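# Push the plug into its socket until it latches

## Task

Seat the plug in the socket far enough that it latches and stays put on its own, without the robot holding it there; afterwards open the gripper and back the arm away.

## Robot and tools

Robot: a single arm with six revolute joints and a parallel two-finger gripper. The cameras are cam_high, fixed above the scene, and cam_wrist, mounted on the hand. Both give 896x504 images. Now and then something briefly tugs a held part or nudges a loose object.

Frames: results use the scene frame. Its origin is on the table top directly under the arm's base, +z points up, and +y is to the left when facing along +x. The base may be slightly tilted. In the gripper's own frame the fingers point along +x and close along y. end_effector_position is the point between the finger pads, 3 to 4 cm behind the fingertips. At long reach the printed position can differ from the true one.

execute_actions: the argument actions is a list holding one action, one wait, or nothing.
- {"actions": []} commands nothing and just reports the current state.
- An action is {"rows": [[...]], "steps": N}. N is 1 to 15 control steps of 1/30 s each, and defaults to 15. Each row is used for one step. If there are fewer rows than steps, the last row repeats.
- A wait is {"steps": N} with N up to 300. It commands nothing and returns once N steps have passed since the previous result. Time spent replying counts toward those steps.
- The optional pictures flag (true/false) decides whether camera images come back. They are included by default.
- A refused call sends nothing to the robot.

Row layout: one list of 7 numbers for the single arm, in this order: waist, shoulder, elbow, wrist pitch, wrist yaw, wrist roll, then the gripper opening. The six joint numbers are absolute target angles in radians, in the same form as the Joint positions line. They are not offsets.

Stated joint ranges (rad):
- waist -3.054 to 3.054
- shoulder 0.000 to 3.142
- elbow 0.000 to 2.356
- wrist pitch -1.571 to 1.571
- wrist yaw -1.571 to 1.571
- wrist roll -3.142 to 3.142

A call is refused if a target lies more than 0.010 beyond an end of its range and also further out than the joint's last reported angle. True ends may sit 0.010 either way of the stated ones. A target past the real end is clipped to it, and the result then prints "joint sent to its limit". That line may refer to an earlier move. If the line is missing, that does not prove there is room left.

The opening is an absolute value from -1 to 1, where +1 is fully open (0.088 m between pads). Empty fingers meet near -0.80, and values below that add nothing. Going from fully open to closed takes at least about 0.5 s.

Motion behaviour:
- Each step, a joint's target is held within a fixed lead of its measured angle: 0.211 rad for waist, shoulder and elbow, 0.213 for wrist pitch, 0.267 for wrist yaw and 0.228 for wrist roll.
- If the targets would put the gripper more than 70 mm from where it is, all of them are pulled back toward the measured angles. Far moves therefore take several calls.
- Friction can leave a joint short of its target, especially at long reach, and a tiny change may not move it at all. Check Joint positions after each move.
- Between calls the arm keeps heading for the last row sent. It stops once it has nearly stopped moving or a step is HELD. After that, only a new action pushes it further.

Result lines:
- The state line gives end_effector_position (m), end_effector_quat_wxyz, and linear (m/s) and angular (rad/s) velocities in the scene frame.
- Joint positions and Joint velocities list the six joints in row order (rad, rad/s), then the pad gap (m, m/s).
- grip_measured is the measured opening on the command scale. It can be off by about 1 mm throughout a scene, and while squeezing something hard it reads up to about 3 mm (0.061) narrower than the pads really are. Below near +1, the fingers settle where grip_measured equals your command.
- grip_effort_n is the gripper motor's push in newtons: negative closes, positive opens. It caps near 83 N, stays partly on after motion because of friction, and shows n/a when there is no reading.
- "joint command not followed" means a clearance check changed or blocked targets. Mounting blocks and posts count as part of the arm.
- HELD marks steps on which your row, or part of it, was not sent.
- MOTOR HOT appears from 50 °C. An OVER-TEMPERATURE FAULT at 95 °C freezes the arm until it cools, and power can drop if cooling is too slow. Holding loads heats motors, even while you are only thinking.

Gripping: to hold a part, command roughly 0.07 below its grip_measured reading for a firm grip, or less for a lighter one. Parts under about 3 mm wide get proportionally less force. Pad force tops out around 34 to 49 N, with a brief spike at first contact.

Avoid the following:
- Contact torque reaching a joint's load limit stops the arm for 10 s and drops the rest of the call. Limits in N m, with held weight included: waist 17.4, shoulder 21.6, elbow 21.5, wrist pitch 5.67, wrist yaw 5.65, wrist roll 5.3.
- Dropping the plug, slipping, slamming into things or shoving very hard.
- Anything leaving the table, which fails the task.
- Any arm stop.
Favour smooth, economical motion.

zoom_image: arguments camera ("cam_high" or "cam_wrist") and region [x0, y0, x1, y1]. The region is in pixels of that camera's latest full image, with (0, 0) at the top-left, and may be at most 504 by 504. It returns an enlarged view.

show_instructions: takes no arguments and shows the scene's reference pages.

finished_scene: argument scene is the number of the current scene. Call it only after the plug is latched, the gripper has opened and the arm has moved away.

Camera calibration comes as K, distortion D and T_world_to_cam per camera. It can be off by a couple of degrees and several millimetres. The wrist camera's pose follows the reported joint angles.

Each tool is called in YAML: its name, and indented under it one key for each argument.

Reference images:

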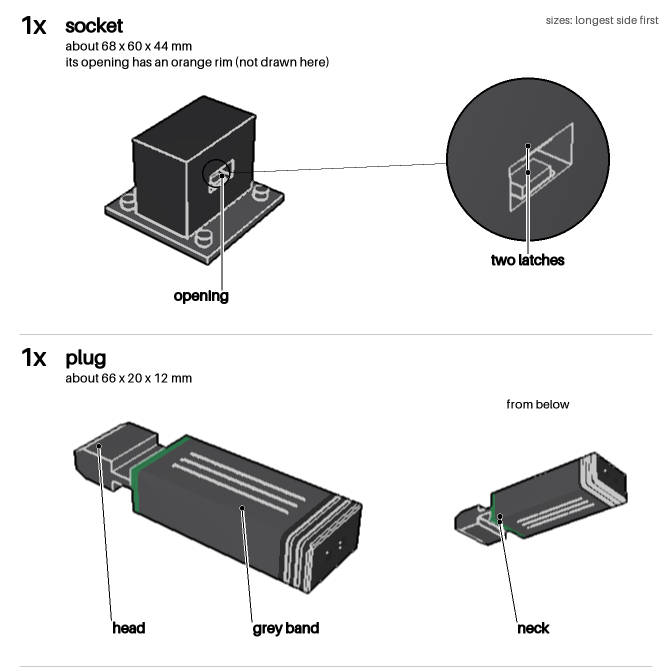

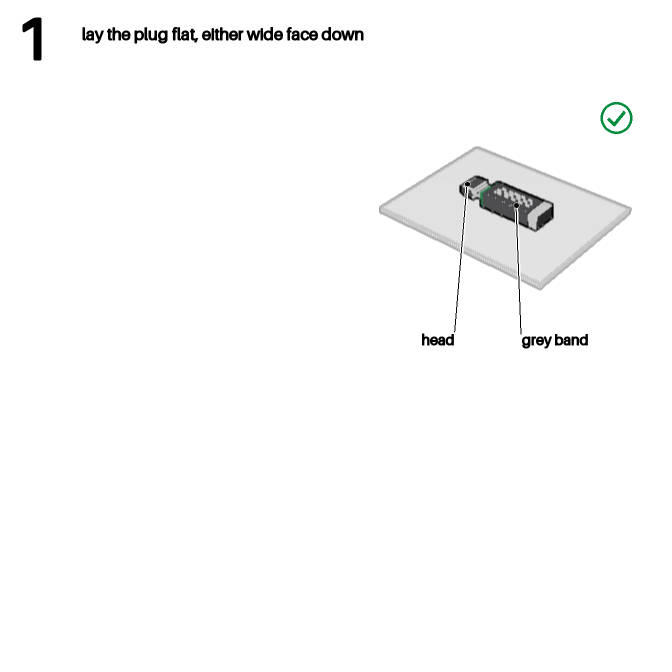

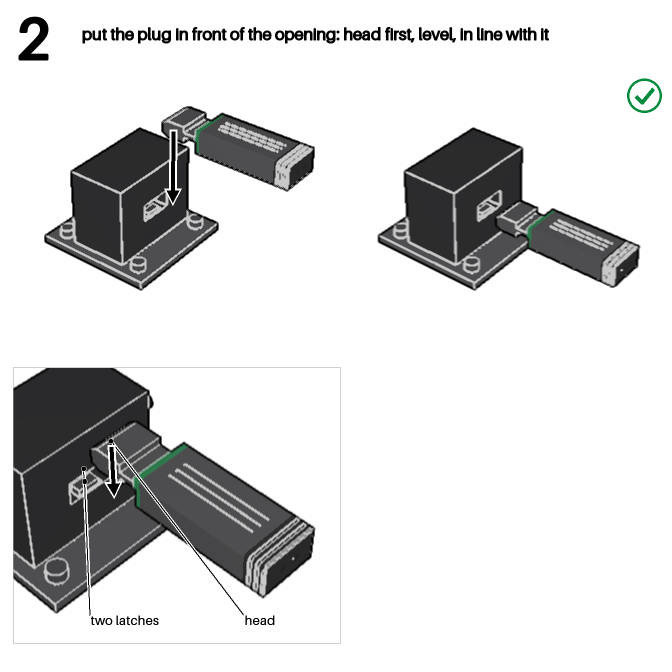

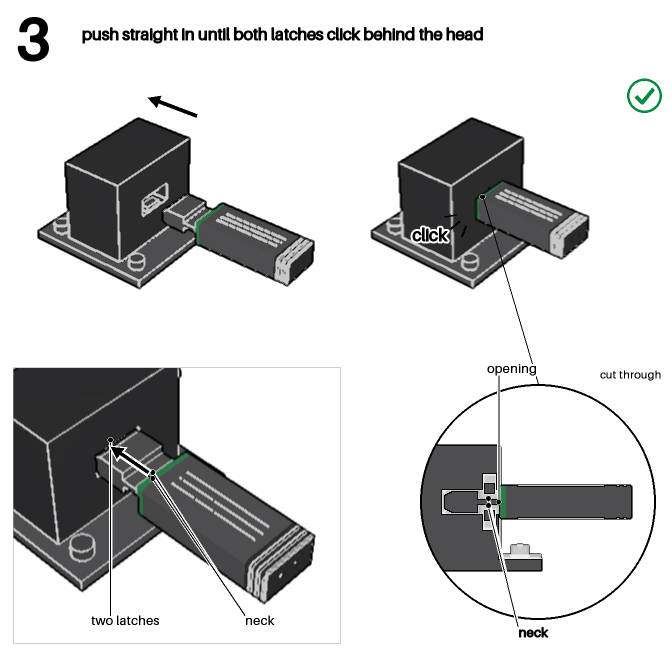

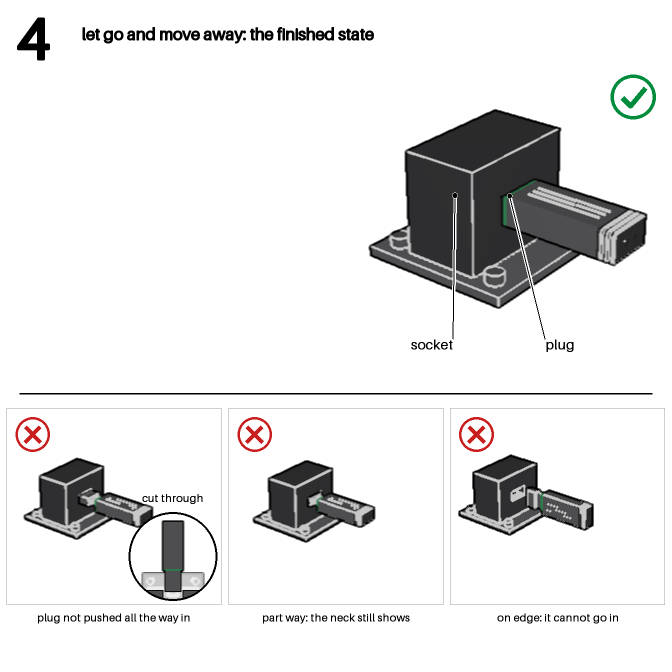

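## Session

execute_actions:
  actions: []

Scene clock: 0.00 s of 6630.00 s.
end_effector_position=(+0.3779, +0.2309, +0.3360) grip_measured=+0.371 grip_effort_n=n/a end_effector_quat_wxyz=(+0.633, -0.377, +0.223, +0.639) end_effector_velocity=(+0.002, -0.002, +0.001) end_effector_angular_velocity=(+0.006, -0.018, +0.012)
Joint positions: [ 0.212  1.708  1.455 -0.767 -0.524 -1.251  0.057]
Joint velocities: [-0.007 -0.002 -0.002  0.007 -0.007 -0.022 -0.   ]
Motor temperatures (°C, as the motors report them): [27 24 25 27 25 25]
Heat: hottest waist 27 °C (+0.0 °C/min).

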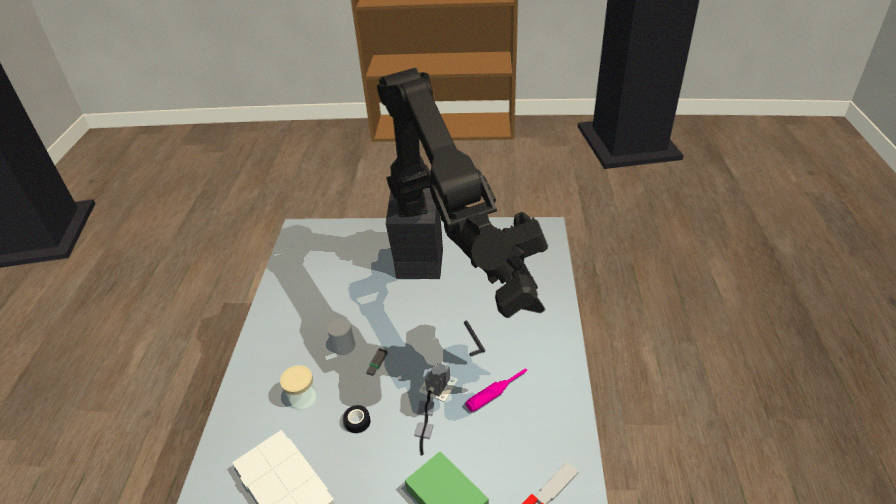

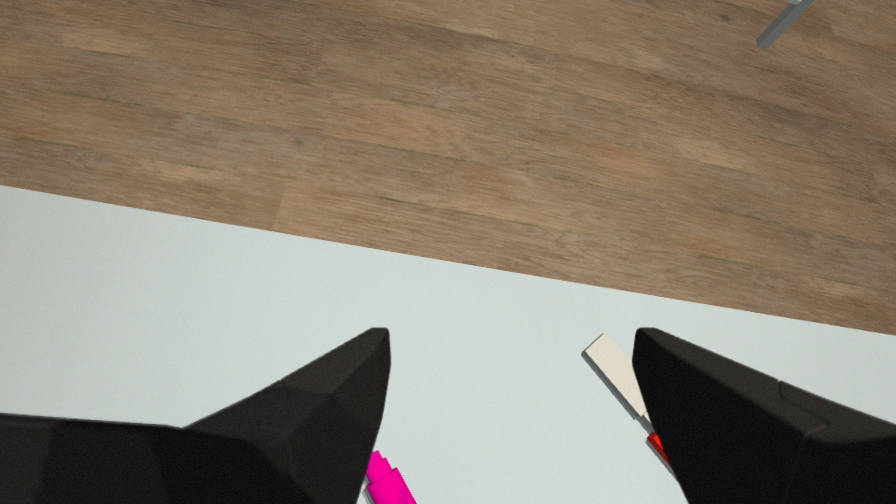

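zoom_image:
  camera: "cam_high"
  region: [320, 310, 520, 460]

Region (320, 310, 520, 460) of cam_high's 896x504 image, scaled by 2.520, with more detail than that image has; it fills the top 378 rows of this view, and the rest is white.

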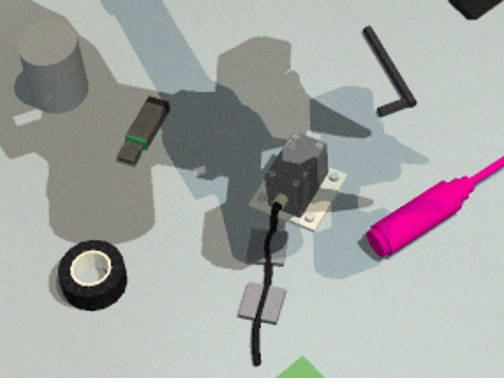

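execute_actions:
  actions:
    - {"rows": [[0.19,1.69,1.36,-0.68,-0.47,-1.13,0.5],[0.17,1.67,1.26,-0.59,-0.42,-1.0,0.6],[-0.02,1.517,0.386,0.176,0,0,1.0]], "steps": 15}
  pictures: false

execute_actions:
  actions:
    - {"steps": 60}

Scene clock: 65.23 s of 6630.00 s.
end_effector_position=(+0.3959, +0.0681, +0.2374) grip_measured=+0.980 grip_effort_n=15.6 end_effector_quat_wxyz=(+0.869, -0.205, +0.413, +0.179) end_effector_velocity=(-0.267, -0.040, -0.338) end_effector_angular_velocity=(+1.066, +0.239, -1.582)
Joint positions: [-0.022  1.523  0.785 -0.    -0.015 -0.42   0.087]
Joint velocities: [ 0.032 -0.007 -1.736  1.751  0.125  1.941  0.003]
Motor temperatures (°C, as the motors report them): [28 35 29 29 25 25]
Heat: hottest shoulder 35 °C (+8.1 °C/min).
Steps of this call (steps 1 to 90: nothing new was sent; then 61.73 s passed at rest; steps 91 to 105: all 15 steps of this action). Readings (joint positions):
91: [0.212 1.707 1.442 -0.746 -0.518 -1.225]
92: [0.208 1.697 1.408 -0.698 -0.496 -1.166]
94: [0.170 1.655 1.335 -0.631 -0.409 -1.082]
98: [0.033 1.568 1.163 -0.425 -0.165 -0.872]
105: the state above

Scene clock: 67.23 s of 6630.00 s.
end_effector_position=(+0.2840, +0.0505, +0.1508) grip_measured=+0.985 grip_effort_n=15.6 end_effector_quat_wxyz=(+0.842, -0.031, +0.533, +0.081) end_effector_velocity=(-0.002, +0.000, -0.001) end_effector_angular_velocity=(+0.002, +0.007, +0.008)
Joint positions: [-0.021  1.523  0.398  0.175 -0.002 -0.002  0.087]
Joint velocities: [-0.002 -0.002 -0.002 -0.007 -0.007 -0.007 -0.   ]
Motor temperatures (°C, as the motors report them): [28 35 29 29 25 25]
Heat: hottest shoulder 35 °C (+8.1 °C/min).
Steps of this call (steps 1 to 30: the robot went on to your last target; steps 31 to 60: nothing new was sent). Readings (joint positions):
1: [-0.022 1.523 0.728 0.053 -0.011 -0.355]
2: [-0.021 1.523 0.674 0.093 -0.009 -0.292]
4: [-0.021 1.523 0.573 0.132 -0.005 -0.173]
8: [-0.021 1.523 0.423 0.152 -0.003 -0.044]
60: the state above
The arm was judged still, so your last target was given up. Only a new action makes it travel on or press farther. Fingers that are still opening or closing keep moving.
camera_calibration (this result's frames):
cam_wrist: T_world_to_cam=[[0.166713, -0.982491, -0.0831708, 0.0296937], [-0.978981, -0.154885, -0.132691, 0.342834], [0.117485, 0.103544, -0.987662, 0.187512], [0, 0, 0, 1]] pos_world=[0.308648, 0.062858, 0.233159]

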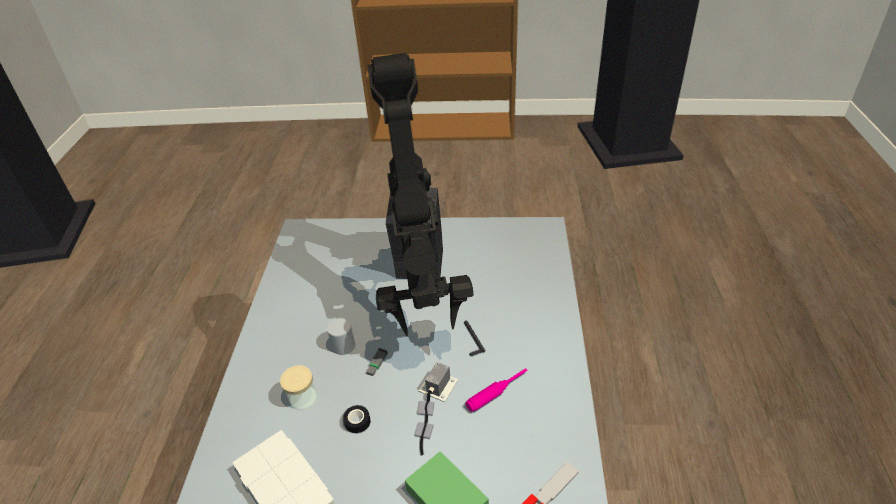

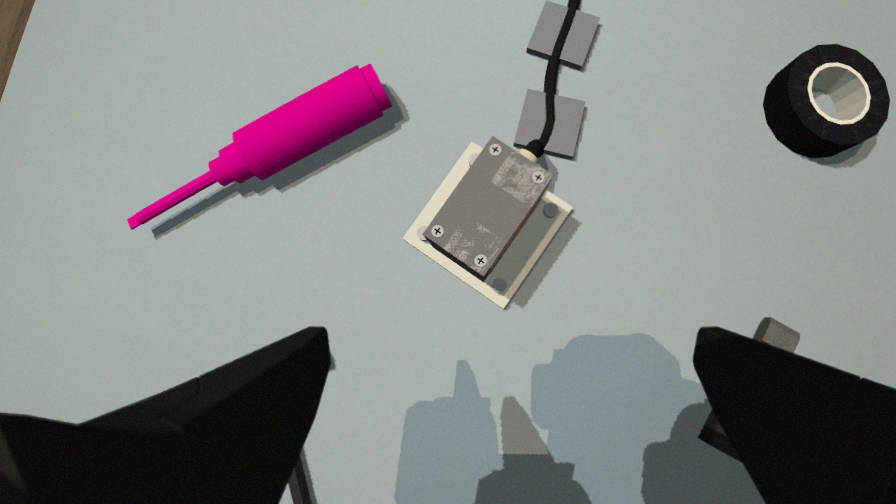

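zoom_image:
  camera: "cam_wrist"
  region: [390, 120, 600, 320]

zoom_image:
  camera: "cam_high"
  region: [350, 335, 480, 415]

Region (390, 120, 600, 320) of cam_wrist's 896x504 image, scaled by 2.400, with more detail than that image has; it fills the top 480 rows of this view, and the rest is white.

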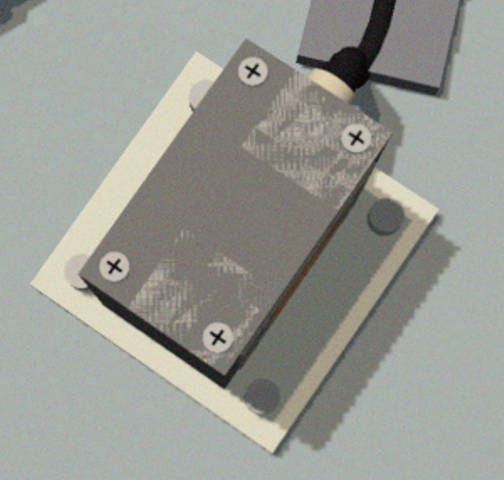

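Region (350, 335, 480, 415) of cam_high's 896x504 image, scaled by 3.877, with more detail than that image has; it fills the top 310 rows of this view, and the rest is white.

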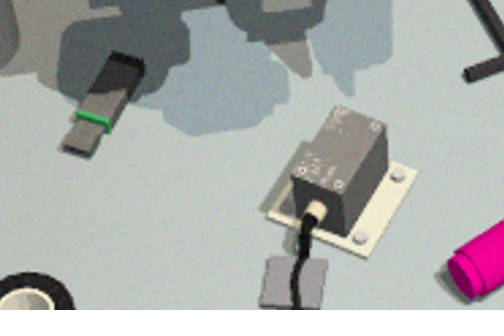

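execute_actions:
  actions:
    - {"rows": [[-0.03,1.533,0.394,0.19,0.0,0.004,0.95],[-0.045,1.55,0.387,0.22,0.005,0.014,0.9],[-0.065,1.573,0.378,0.255,0.011,0.028,0.85],[-0.09,1.60,0.366,0.30,0.018,0.044,0.8],[-0.118,1.633,0.353,0.35,0.026,0.063,0.75],[-0.148,1.667,0.339,0.405,0.035,0.083,0.7],[-0.18,1.70,0.325,0.46,0.044,0.104,0.65],[-0.21,1.737,0.311,0.517,0.053,0.125,0.6],[-0.24,1.77,0.297,0.57,0.061,0.144,0.55],[-0.267,1.80,0.284,0.62,0.069,0.162,0.5],[-0.29,1.828,0.273,0.663,0.076,0.178,0.45],[-0.31,1.85,0.264,0.70,0.082,0.191,0.4],[-0.325,1.867,0.257,0.725,0.086,0.201,0.35],[-0.334,1.877,0.253,0.742,0.089,0.207,0.3],[-0.338,1.882,0.251,0.749,0.09,0.21,0.3]]}
  pictures: false

execute_actions:
  actions:
    - {"steps": 20}

Scene clock: 101.27 s of 6630.00 s.
end_effector_position=(+0.2722, -0.0452, +0.1033) grip_measured=+0.391 grip_effort_n=-16.0 end_effector_quat_wxyz=(+0.855, +0.080, +0.494, -0.135) end_effector_velocity=(-0.082, -0.122, -0.060) end_effector_angular_velocity=(-0.031, -0.022, -0.661)
Joint positions: [-0.308  1.836  0.272  0.684  0.081  0.185  0.058]
Joint velocities: [-0.398  0.457 -0.217  0.667  0.095  0.256 -0.051]
Motor temperatures (°C, as the motors report them): [28 32 27 30 25 25]
Heat: hottest shoulder 32 °C (+0.0 °C/min).
Steps of this call (steps 1 to 90: nothing new was sent; then 30.53 s passed at rest; steps 91 to 105: all 15 steps of this action). Readings (joint positions):
91: [-0.022 1.523 0.398 0.177 -0.002 -0.002]
92: [-0.024 1.525 0.397 0.186 -0.002 0.001]
94: [-0.043 1.544 0.393 0.234 0.002 0.017]
98: [-0.135 1.644 0.358 0.397 0.030 0.077]
105: the state above

Scene clock: 101.93 s of 6630.00 s.
end_effector_position=(+0.2693, -0.0540, +0.1007) grip_measured=+0.303 grip_effort_n=-16.0 end_effector_quat_wxyz=(+0.856, +0.092, +0.484, -0.156) end_effector_velocity=(-0.006, -0.001, -0.003) end_effector_angular_velocity=(+0.001, +0.026, -0.013)
Joint positions: [-0.335  1.87   0.258  0.748  0.088  0.207  0.054]
Joint velocities: [-0.002  0.002 -0.002 -0.022  0.007  0.007 -0.   ]
Motor temperatures (°C, as the motors report them): [28 32 27 30 25 25]
Heat: hottest shoulder 32 °C (+0.0 °C/min).
Steps of this call (steps 1 to 20: the robot went on to your last target). Readings (joint positions):
1: [-0.319 1.848 0.267 0.703 0.084 0.192]
2: [-0.325 1.856 0.263 0.716 0.086 0.197]
4: [-0.331 1.864 0.259 0.732 0.087 0.202]
8: [-0.334 1.868 0.259 0.744 0.088 0.206]
20: the state above
camera_calibration (this result's frames):
cam_wrist: T_world_to_cam=[[-0.354042, -0.933503, -0.0568019, 0.0655461], [-0.906139, 0.357426, -0.226183, 0.323034], [0.231445, -0.0286078, -0.972427, 0.111262], [0, 0, 0, 1]] pos_world=[0.290168, -0.0510904, 0.184982]

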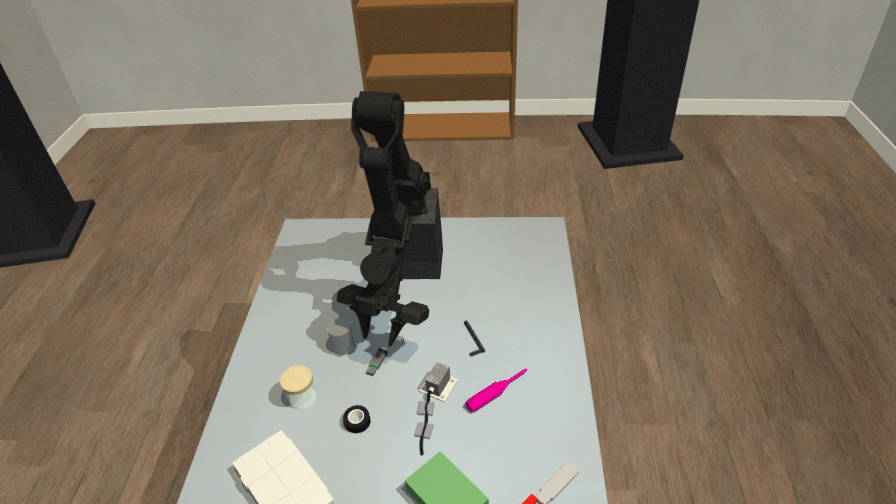

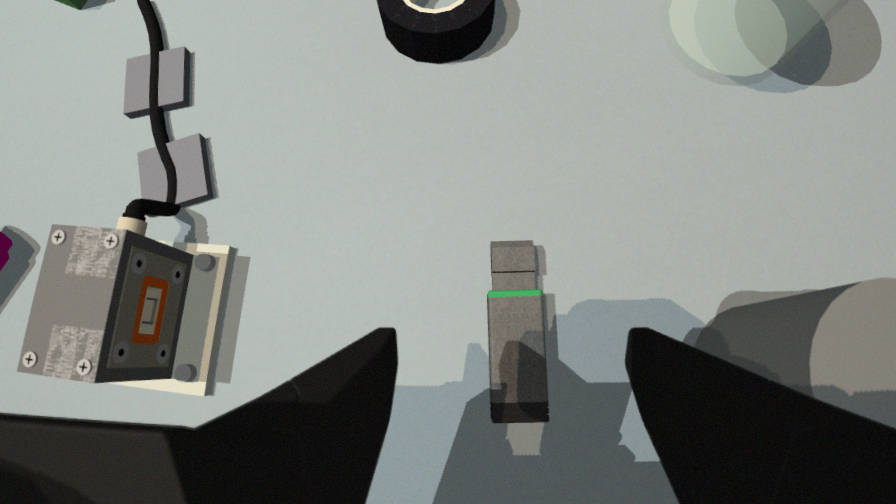

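execute_actions:
  actions:
    - {"rows": [[-0.337,1.88,0.26,0.755,0.087,0.206,0.3],[-0.339,1.90,0.263,0.77,0.086,0.204,0.3],[-0.341,1.925,0.268,0.79,0.084,0.202,0.3],[-0.343,1.955,0.274,0.812,0.082,0.199,0.3],[-0.346,1.99,0.281,0.838,0.08,0.196,0.3],[-0.349,2.025,0.288,0.865,0.078,0.192,0.3],[-0.352,2.06,0.295,0.892,0.075,0.188,0.3],[-0.355,2.095,0.302,0.919,0.073,0.184,0.3],[-0.358,2.13,0.309,0.945,0.07,0.18,0.3],[-0.361,2.16,0.315,0.968,0.067,0.176,0.3],[-0.363,2.187,0.321,0.988,0.064,0.172,0.3],[-0.365,2.208,0.326,1.003,0.062,0.168,0.3],[-0.367,2.222,0.329,1.013,0.06,0.165,0.3],[-0.368,2.232,0.331,1.019,0.058,0.162,0.3],[-0.369,2.236,0.332,1.021,0.057,0.16,0.3]]}
  pictures: false

execute_actions:
  actions:
    - {"steps": 15}

Scene clock: 134.90 s of 6630.00 s.
end_effector_position=(+0.2692, -0.0596, +0.0561) grip_measured=+0.303 grip_effort_n=-16.0 end_effector_quat_wxyz=(+0.853, +0.087, +0.492, -0.149) end_effector_velocity=(-0.025, -0.003, -0.072) end_effector_angular_velocity=(+0.019, +0.101, +0.062)
Joint positions: [-0.363  2.191  0.321  0.992  0.064  0.17   0.054]
Joint velocities: [-0.051  0.437  0.085  0.256 -0.066 -0.095 -0.   ]
Motor temperatures (°C, as the motors report them): [28 29 26 31 25 25]
Heat: hottest wrist pitch 31 °C (-3.0 °C/min).
Steps of this call (steps 1 to 15: the robot went on to your last target; steps 16 to 90: nothing new was sent; then 29.47 s passed at rest; steps 91 to 105: all 15 steps of this action). Readings (joint positions):
91: [-0.335 1.870 0.258 0.748 0.088 0.207]
92: [-0.335 1.873 0.258 0.754 0.088 0.207]
94: [-0.337 1.896 0.261 0.778 0.088 0.206]
98: [-0.345 2.003 0.282 0.858 0.080 0.195]
105: the state above

Scene clock: 135.40 s of 6630.00 s.
end_effector_position=(+0.2690, -0.0601, +0.0516) grip_measured=+0.303 grip_effort_n=-15.6 end_effector_quat_wxyz=(+0.854, +0.085, +0.492, -0.147) end_effector_velocity=(+0.000, -0.001, -0.000) end_effector_angular_velocity=(+0.009, +0.000, -0.010)
Joint positions: [-0.366  2.223  0.328  1.019  0.059  0.162  0.054]
Joint velocities: [-0.007 -0.002  0.002 -0.007 -0.007  0.007 -0.   ]
Motor temperatures (°C, as the motors report them): [28 29 26 31 25 25]
Heat: hottest wrist pitch 31 °C (-3.0 °C/min).
Steps of this call (steps 1 to 15: the robot went on to your last target). Readings (joint positions):
1: [-0.364 2.202 0.323 1.000 0.063 0.168]
2: [-0.365 2.210 0.324 1.005 0.061 0.166]
4: [-0.366 2.217 0.325 1.013 0.060 0.164]
8: [-0.366 2.222 0.327 1.018 0.059 0.163]
15: the state above
camera_calibration (this result's frames):
cam_wrist: T_world_to_cam=[[-0.334077, -0.941162, -0.0510529, 0.0508051], [-0.917261, 0.337099, -0.212123, 0.31487], [0.216852, -0.0240367, -0.975908, 0.0677989], [0, 0, 0, 1]] pos_world=[0.291089, -0.0566971, 0.135551]

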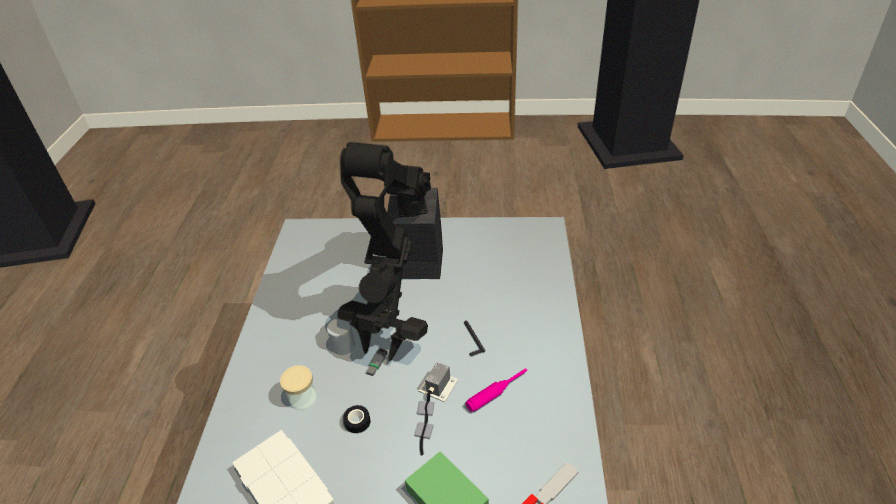

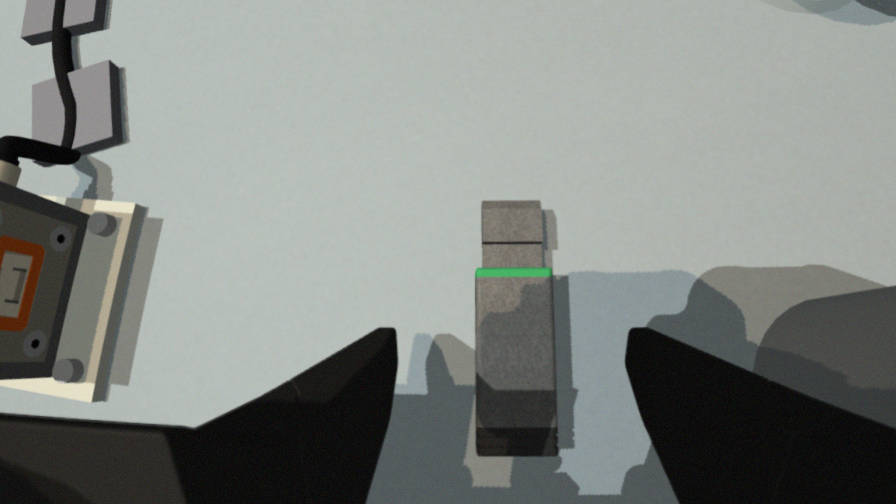

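zoom_image:
  camera: "cam_high"
  region: [310, 270, 450, 390]

Region (310, 270, 450, 390) of cam_high's 896x504 image, scaled by 3.600, with more detail than that image has; it fills the top 432 rows of this view, and the rest is white.

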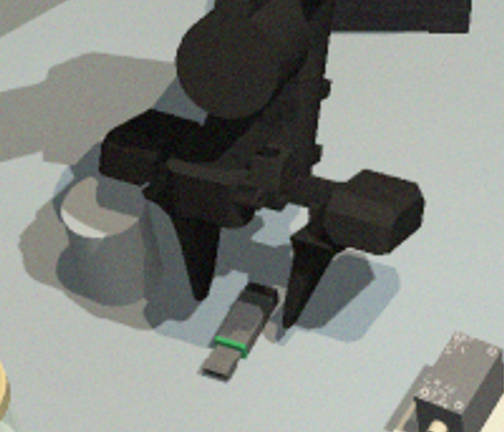

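execute_actions:
  actions:
    - {"rows": [[-0.369,2.24,0.333,1.025,0.057,0.16,0.3],[-0.369,2.248,0.335,1.031,0.057,0.16,0.3],[-0.369,2.257,0.337,1.038,0.057,0.16,0.3],[-0.369,2.267,0.339,1.046,0.057,0.16,0.3],[-0.369,2.277,0.341,1.054,0.057,0.16,0.3],[-0.369,2.287,0.343,1.062,0.057,0.16,0.3],[-0.369,2.297,0.345,1.07,0.057,0.16,0.3],[-0.369,2.307,0.347,1.078,0.057,0.16,0.3],[-0.369,2.316,0.349,1.085,0.057,0.16,0.3],[-0.369,2.324,0.35,1.091,0.057,0.16,0.3],[-0.369,2.33,0.351,1.096,0.057,0.16,0.3],[-0.369,2.334,0.352,1.099,0.057,0.16,0.3]]}
  pictures: false

execute_actions:
  actions:
    - {"steps": 10}

zoom_image:
  camera: "cam_high"
  region: [310, 270, 450, 390]

Scene clock: 157.50 s of 6630.00 s.
end_effector_position=(+0.2659, -0.0600, +0.0379) grip_measured=+0.303 grip_effort_n=-15.6 end_effector_quat_wxyz=(+0.853, +0.086, +0.493, -0.147) end_effector_velocity=(-0.007, -0.000, -0.009) end_effector_angular_velocity=(+0.011, +0.015, -0.010)
Joint positions: [-0.366  2.317  0.345  1.092  0.059  0.162  0.054]
Joint velocities: [-0.007  0.056  0.002  0.037 -0.007  0.007 -0.   ]
Motor temperatures (°C, as the motors report them): [28 29 26 32 25 25]
Heat: hottest wrist pitch 32 °C (+0.0 °C/min).
Steps of this call (steps 1 to 15: the robot went on to your last target; steps 16 to 90: nothing new was sent; then 18.60 s passed at rest; steps 91 to 105: all 15 steps of this action). Readings (joint positions):
91: [-0.366 2.224 0.328 1.020 0.059 0.162]
92: [-0.366 2.226 0.328 1.023 0.059 0.162]
94: [-0.366 2.236 0.331 1.032 0.059 0.162]
98: [-0.366 2.270 0.338 1.058 0.059 0.162]
105: the state above

Scene clock: 157.83 s of 6630.00 s.
end_effector_position=(+0.2662, -0.0600, +0.0375) grip_measured=+0.303 grip_effort_n=-16.0 end_effector_quat_wxyz=(+0.854, +0.086, +0.492, -0.147) end_effector_velocity=(-0.000, +0.000, +0.001) end_effector_angular_velocity=(+0.003, +0.003, +0.007)
Joint positions: [-0.366  2.321  0.347  1.097  0.059  0.162  0.054]
Joint velocities: [-0.002 -0.007 -0.002 -0.007 -0.007 -0.007 -0.001]
Motor temperatures (°C, as the motors report them): [28 29 26 32 25 25]
Heat: hottest wrist pitch 32 °C (+0.0 °C/min).
Steps of this call (steps 1 to 10: the robot went on to your last target). Readings (joint positions):
1: [-0.366 2.318 0.345 1.094 0.059 0.162]
2: [-0.366 2.319 0.346 1.095 0.059 0.162]
4: [-0.366 2.320 0.346 1.096 0.059 0.162]
8: [-0.366 2.321 0.347 1.097 0.059 0.162]
10: the state above
camera_calibration (this result's frames):
cam_wrist: T_world_to_cam=[[-0.334165, -0.941141, -0.05086, 0.0492501], [-0.917489, 0.33717, -0.211024, 0.309364], [0.215751, -0.0238531, -0.976157, 0.0549209], [0, 0, 0, 1]] pos_world=[0.288447, -0.0566472, 0.121399]

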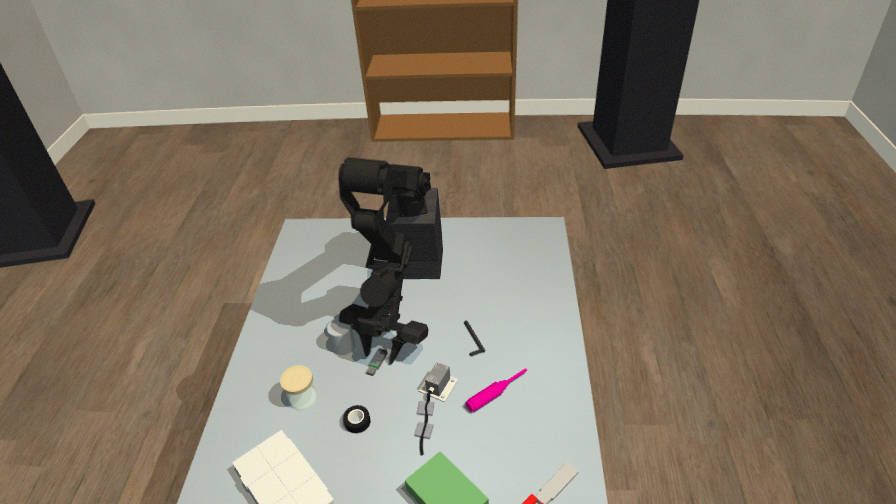

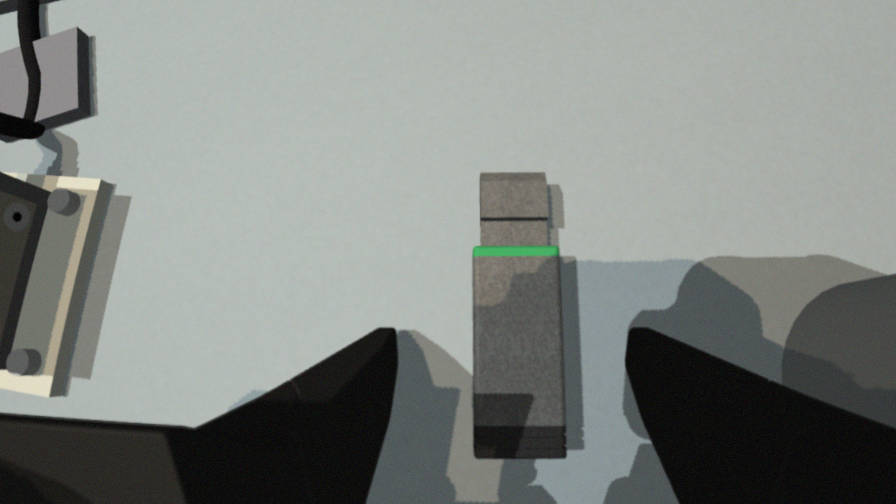

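Region (310, 270, 450, 390) of cam_high's 896x504 image, scaled by 3.600, with more detail than that image has; it fills the top 432 rows of this view, and the rest is white.

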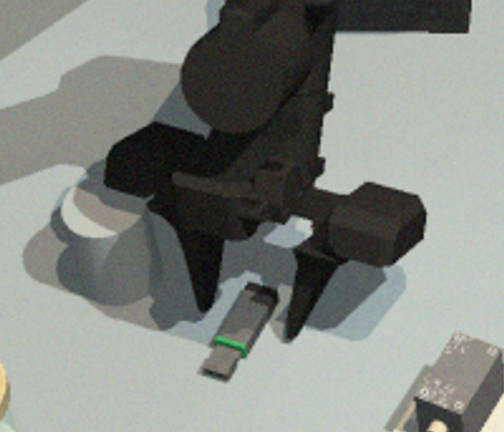

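execute_actions:
  actions:
    - {"rows": [[-0.369,2.34,0.354,1.104,0.057,0.16,0.22],[-0.369,2.345,0.355,1.108,0.057,0.16,0.14],[-0.369,2.347,0.355,1.109,0.057,0.16,0.06],[-0.369,2.347,0.355,1.109,0.057,0.16,-0.02],[-0.369,2.347,0.355,1.109,0.057,0.16,-0.1],[-0.369,2.347,0.355,1.109,0.057,0.16,-0.17],[-0.369,2.347,0.355,1.109,0.057,0.16,-0.23],[-0.369,2.347,0.355,1.109,0.057,0.16,-0.28],[-0.369,2.347,0.355,1.109,0.057,0.16,-0.32],[-0.369,2.347,0.355,1.109,0.057,0.16,-0.36],[-0.369,2.347,0.355,1.109,0.057,0.16,-0.39],[-0.369,2.347,0.355,1.109,0.057,0.16,-0.42],[-0.369,2.347,0.355,1.109,0.057,0.16,-0.45],[-0.369,2.347,0.355,1.109,0.057,0.16,-0.48],[-0.369,2.347,0.355,1.109,0.057,0.16,-0.52]]}
  pictures: false

execute_actions:
  actions:
    - {"steps": 15}

Scene clock: 164.63 s of 6630.00 s.
end_effector_position=(+0.2662, -0.0601, +0.0358) grip_measured=-0.423 grip_effort_n=-50.9 end_effector_quat_wxyz=(+0.854, +0.085, +0.492, -0.147) end_effector_velocity=(+0.002, +0.000, +0.000) end_effector_angular_velocity=(+0.008, -0.009, -0.005)
Joint positions: [-0.366  2.334  0.35   1.108  0.059  0.162  0.018]
Joint velocities: [-0.002  0.002  0.002  0.007 -0.007  0.007 -0.047]
Motor temperatures (°C, as the motors report them): [28 29 26 32 25 25]
Heat: hottest wrist pitch 32 °C (+0.0 °C/min).
Steps of this call (steps 1 to 15: the robot went on to your last target; steps 16 to 90: nothing new was sent; then 3.30 s passed at rest; steps 91 to 105: all 15 steps of this action). Readings (joint positions):
91: [-0.366 2.322 0.347 1.099 0.059 0.162]
92: [-0.366 2.324 0.347 1.101 0.059 0.162]
94: [-0.366 2.329 0.349 1.104 0.059 0.162]
98: [-0.366 2.333 0.349 1.107 0.059 0.162]
105: the state above

Scene clock: 165.13 s of 6630.00 s.
end_effector_position=(+0.2664, -0.0601, +0.0359) grip_measured=-0.447 grip_effort_n=-83.5 end_effector_quat_wxyz=(+0.854, +0.085, +0.491, -0.147) end_effector_velocity=(-0.002, +0.001, -0.000) end_effector_angular_velocity=(-0.003, +0.010, +0.020)
Joint positions: [-0.366  2.334  0.35   1.109  0.059  0.162  0.017]
Joint velocities: [-0.002 -0.002 -0.002 -0.007 -0.007 -0.022  0.   ]
Motor temperatures (°C, as the motors report them): [28 29 26 32 25 25]
Heat: hottest wrist pitch 32 °C (+0.0 °C/min).
Steps of this call (steps 1 to 15: the robot went on to your last target). Readings (joint positions):
1: [-0.366 2.334 0.350 1.108 0.059 0.162]
2: [-0.366 2.334 0.350 1.108 0.059 0.162]
4: [-0.366 2.334 0.350 1.109 0.059 0.162]
8: [-0.366 2.334 0.350 1.109 0.059 0.162]
15: the state above
The arm was judged still, so your last target was given up. Only a new action makes it travel on or press farther. Fingers that are still opening or closing keep moving.
camera_calibration (this result's frames):
cam_wrist: T_world_to_cam=[[-0.333989, -0.941183, -0.0512457, 0.0491126], [-0.917032, 0.337028, -0.213223, 0.309124], [0.217953, -0.0242201, -0.975659, 0.0526919], [0, 0, 0, 1]] pos_world=[0.288395, -0.0566832, 0.119838]

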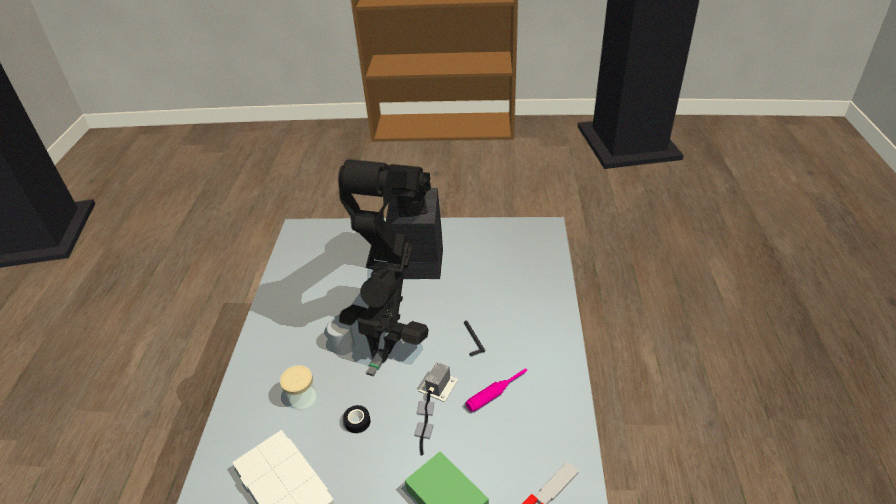

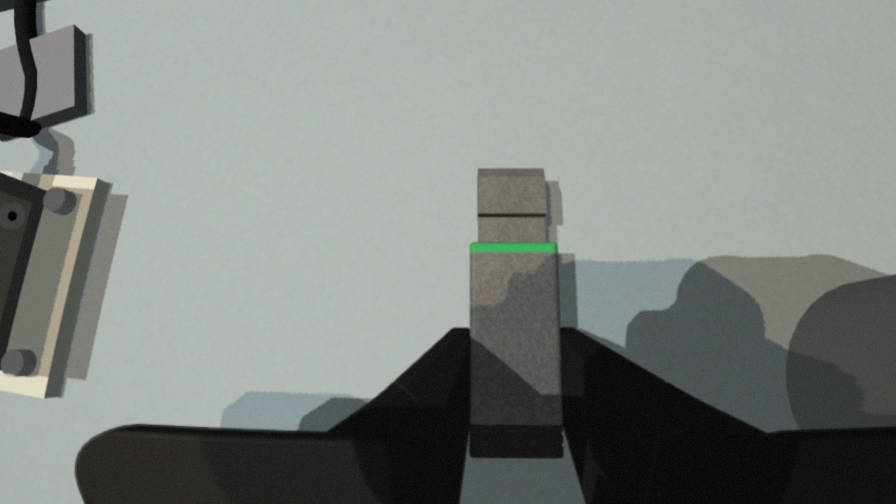

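execute_actions:
  actions:
    - {"rows": [[-0.366,2.325,0.349,1.102,0.059,0.162,-0.52],[-0.366,2.31,0.346,1.09,0.059,0.162,-0.52],[-0.366,2.288,0.342,1.073,0.059,0.162,-0.52],[-0.366,2.26,0.336,1.05,0.059,0.162,-0.52],[-0.366,2.23,0.33,1.026,0.059,0.162,-0.52],[-0.366,2.197,0.323,1.0,0.059,0.162,-0.52],[-0.366,2.163,0.316,0.972,0.059,0.162,-0.52],[-0.366,2.128,0.309,0.944,0.059,0.162,-0.52],[-0.366,2.094,0.302,0.916,0.059,0.162,-0.52],[-0.366,2.06,0.296,0.889,0.059,0.162,-0.52],[-0.366,2.03,0.29,0.864,0.059,0.162,-0.52],[-0.366,2.0,0.285,0.84,0.059,0.162,-0.52],[-0.367,1.976,0.283,0.82,0.056,0.155,-0.52],[-0.369,1.96,0.286,0.80,0.048,0.14,-0.52],[-0.372,1.95,0.293,0.78,0.037,0.11,-0.52]]}
  pictures: false

execute_actions:
  actions:
    - {"rows": [[-0.376,1.95,0.305,0.76,0.022,0.07,-0.52],[-0.38,1.952,0.32,0.735,0.003,0.022,-0.52],[-0.385,1.955,0.337,0.705,-0.019,-0.032,-0.52],[-0.39,1.959,0.355,0.673,-0.042,-0.09,-0.52],[-0.396,1.963,0.374,0.64,-0.066,-0.152,-0.52],[-0.401,1.967,0.394,0.606,-0.091,-0.215,-0.52],[-0.407,1.971,0.414,0.572,-0.116,-0.278,-0.52],[-0.412,1.975,0.434,0.537,-0.141,-0.341,-0.52],[-0.418,1.979,0.454,0.503,-0.167,-0.404,-0.52],[-0.424,1.983,0.474,0.468,-0.192,-0.467,-0.52],[-0.429,1.987,0.494,0.434,-0.217,-0.53,-0.52],[-0.435,1.991,0.514,0.399,-0.243,-0.593,-0.52],[-0.441,1.995,0.534,0.365,-0.268,-0.656,-0.52],[-0.446,1.999,0.554,0.33,-0.293,-0.719,-0.52],[-0.452,2.003,0.574,0.296,-0.318,-0.782,-0.52]]}
  pictures: false

execute_actions:
  actions:
    - {"rows": [[-0.458,2.007,0.594,0.261,-0.344,-0.845,-0.52],[-0.463,2.011,0.614,0.227,-0.369,-0.908,-0.52],[-0.469,2.015,0.634,0.192,-0.394,-0.971,-0.52],[-0.474,2.019,0.654,0.158,-0.419,-1.034,-0.52],[-0.48,2.023,0.674,0.124,-0.444,-1.095,-0.52],[-0.485,2.027,0.693,0.091,-0.468,-1.154,-0.52],[-0.49,2.031,0.711,0.06,-0.491,-1.21,-0.52],[-0.495,2.035,0.728,0.031,-0.512,-1.262,-0.52],[-0.499,2.039,0.743,0.005,-0.531,-1.309,-0.52],[-0.503,2.042,0.756,-0.017,-0.548,-1.35,-0.52],[-0.506,2.045,0.766,-0.035,-0.56,-1.382,-0.52],[-0.508,2.047,0.774,-0.048,-0.57,-1.405,-0.52],[-0.51,2.049,0.779,-0.055,-0.576,-1.419,-0.52],[-0.512,2.049,0.782,-0.058,-0.579,-1.425,-0.52]]}
  pictures: false

execute_actions:
  actions:
    - {"steps": 15}

Scene clock: 198.27 s of 6630.00 s.
end_effector_position=(+0.2729, -0.0591, +0.0819) grip_measured=-0.447 grip_effort_n=-83.5 end_effector_quat_wxyz=(+0.856, +0.080, +0.492, -0.141) end_effector_velocity=(+0.021, +0.022, +0.078) end_effector_angular_velocity=(-0.043, +0.072, +0.462)
Joint positions: [-0.367  2.006  0.295  0.838  0.053  0.146  0.017]
Joint velocities: [-0.022 -0.628 -0.002 -0.652 -0.198 -0.447 -0.   ]
Motor temperatures (°C, as the motors report them): [28 29 25 32 25 25]
Heat: hottest wrist pitch 32 °C (+1.0 °C/min).
Steps of this call (steps 1 to 90: nothing new was sent; then 29.63 s passed at rest; steps 91 to 105: all 15 steps of this action). Readings (joint positions):
91: [-0.366 2.334 0.350 1.109 0.059 0.162]
92: [-0.366 2.332 0.350 1.107 0.059 0.162]
94: [-0.366 2.314 0.348 1.084 0.059 0.162]
98: [-0.366 2.216 0.328 1.006 0.059 0.162]
105: the state above

Scene clock: 198.77 s of 6630.00 s.
end_effector_position=(+0.2942, -0.0382, +0.0743) grip_measured=-0.447 grip_effort_n=-83.5 end_effector_quat_wxyz=(+0.811, -0.128, +0.545, +0.170) end_effector_velocity=(+0.042, +0.044, -0.008) end_effector_angular_velocity=(+0.125, +0.107, +1.748)
Joint positions: [-0.435  1.98   0.52   0.384 -0.254 -0.624  0.017]
Joint velocities: [-0.168  0.11   0.574 -0.989 -0.725 -1.839  0.   ]
Motor temperatures (°C, as the motors report them): [28 29 25 32 25 25]
Heat: hottest wrist pitch 32 °C (+1.0 °C/min).
Steps of this call (steps 1 to 15: all 15 steps of this action). Readings (joint positions):
1: [-0.368 1.989 0.296 0.817 0.045 0.126]
2: [-0.370 1.977 0.300 0.796 0.034 0.098]
4: [-0.377 1.969 0.318 0.743 0.003 0.020]
8: [-0.396 1.969 0.380 0.620 -0.082 -0.194]
15: the state above

Scene clock: 199.27 s of 6630.00 s.
end_effector_position=(+0.3124, -0.0221, +0.0862) grip_measured=-0.446 grip_effort_n=-83.5 end_effector_quat_wxyz=(+0.737, -0.266, +0.427, +0.452) end_effector_velocity=(+0.015, +0.000, +0.015) end_effector_angular_velocity=(+0.097, -0.136, +0.340)
Joint positions: [-0.505  2.031  0.764 -0.033 -0.561 -1.383  0.017]
Joint velocities: [-0.061  0.042  0.149 -0.227 -0.183 -0.447 -0.   ]
Motor temperatures (°C, as the motors report them): [28 29 25 32 25 25]
Heat: hottest wrist pitch 32 °C (+1.0 °C/min).
Steps of this call (steps 1 to 15: all 15 steps of this action). Readings (joint positions):
1: [-0.440 1.983 0.539 0.350 -0.279 -0.686]
2: [-0.446 1.988 0.559 0.315 -0.304 -0.749]
4: [-0.457 1.996 0.598 0.246 -0.354 -0.874]
8: [-0.479 2.011 0.675 0.114 -0.452 -1.116]
15: the state above

Scene clock: 199.77 s of 6630.00 s.
end_effector_position=(+0.3126, -0.0213, +0.0873) grip_measured=-0.446 grip_effort_n=-83.5 end_effector_quat_wxyz=(+0.733, -0.271, +0.417, +0.464) end_effector_velocity=(-0.004, +0.002, +0.001) end_effector_angular_velocity=(+0.008, +0.009, +0.016)
Joint positions: [-0.509  2.034  0.775 -0.055 -0.577 -1.422  0.017]
Joint velocities: [-0.002 -0.002 -0.002 -0.022 -0.007 -0.022 -0.   ]
Motor temperatures (°C, as the motors report them): [28 29 25 32 25 25]
Heat: hottest wrist pitch 32 °C (+1.0 °C/min).
Steps of this call (steps 1 to 15: the robot went on to your last target). Readings (joint positions):
1: [-0.507 2.032 0.768 -0.039 -0.566 -1.394]
2: [-0.508 2.032 0.770 -0.044 -0.569 -1.403]
4: [-0.509 2.033 0.773 -0.050 -0.573 -1.413]
8: [-0.509 2.034 0.774 -0.054 -0.576 -1.420]
15: the state above
camera_calibration (this result's frames):
cam_wrist: T_world_to_cam=[[0.905897, -0.421688, -0.0391156, -0.27383], [-0.419638, -0.881361, -0.21704, 0.168294], [0.0570481, 0.21303, -0.975379, 0.149071], [0, 0, 0, 1]] pos_world=[0.31018, 0.00110014, 0.171216]

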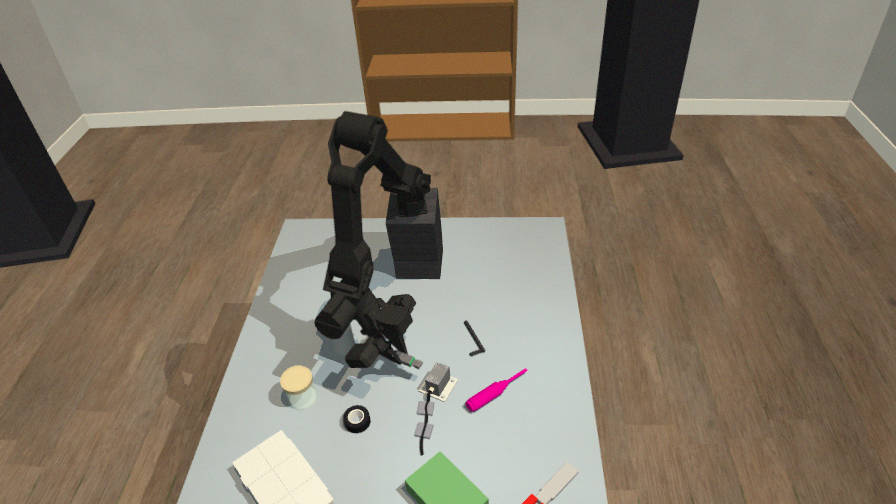

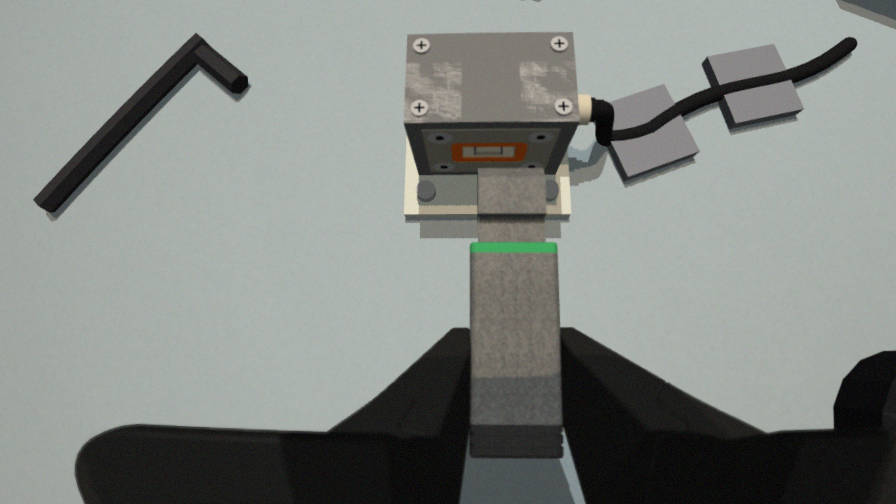

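zoom_image:
  camera: "cam_wrist"
  region: [390, 20, 610, 260]

Region (390, 20, 610, 260) of cam_wrist's 896x504 image, scaled by 2.100, with more detail than that image has; it fills the left 462 columns of this view, and the rest is white.

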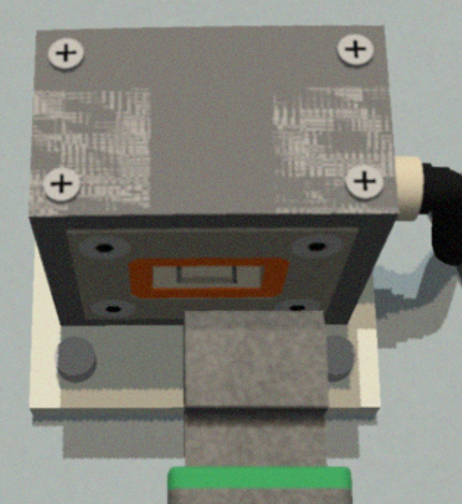

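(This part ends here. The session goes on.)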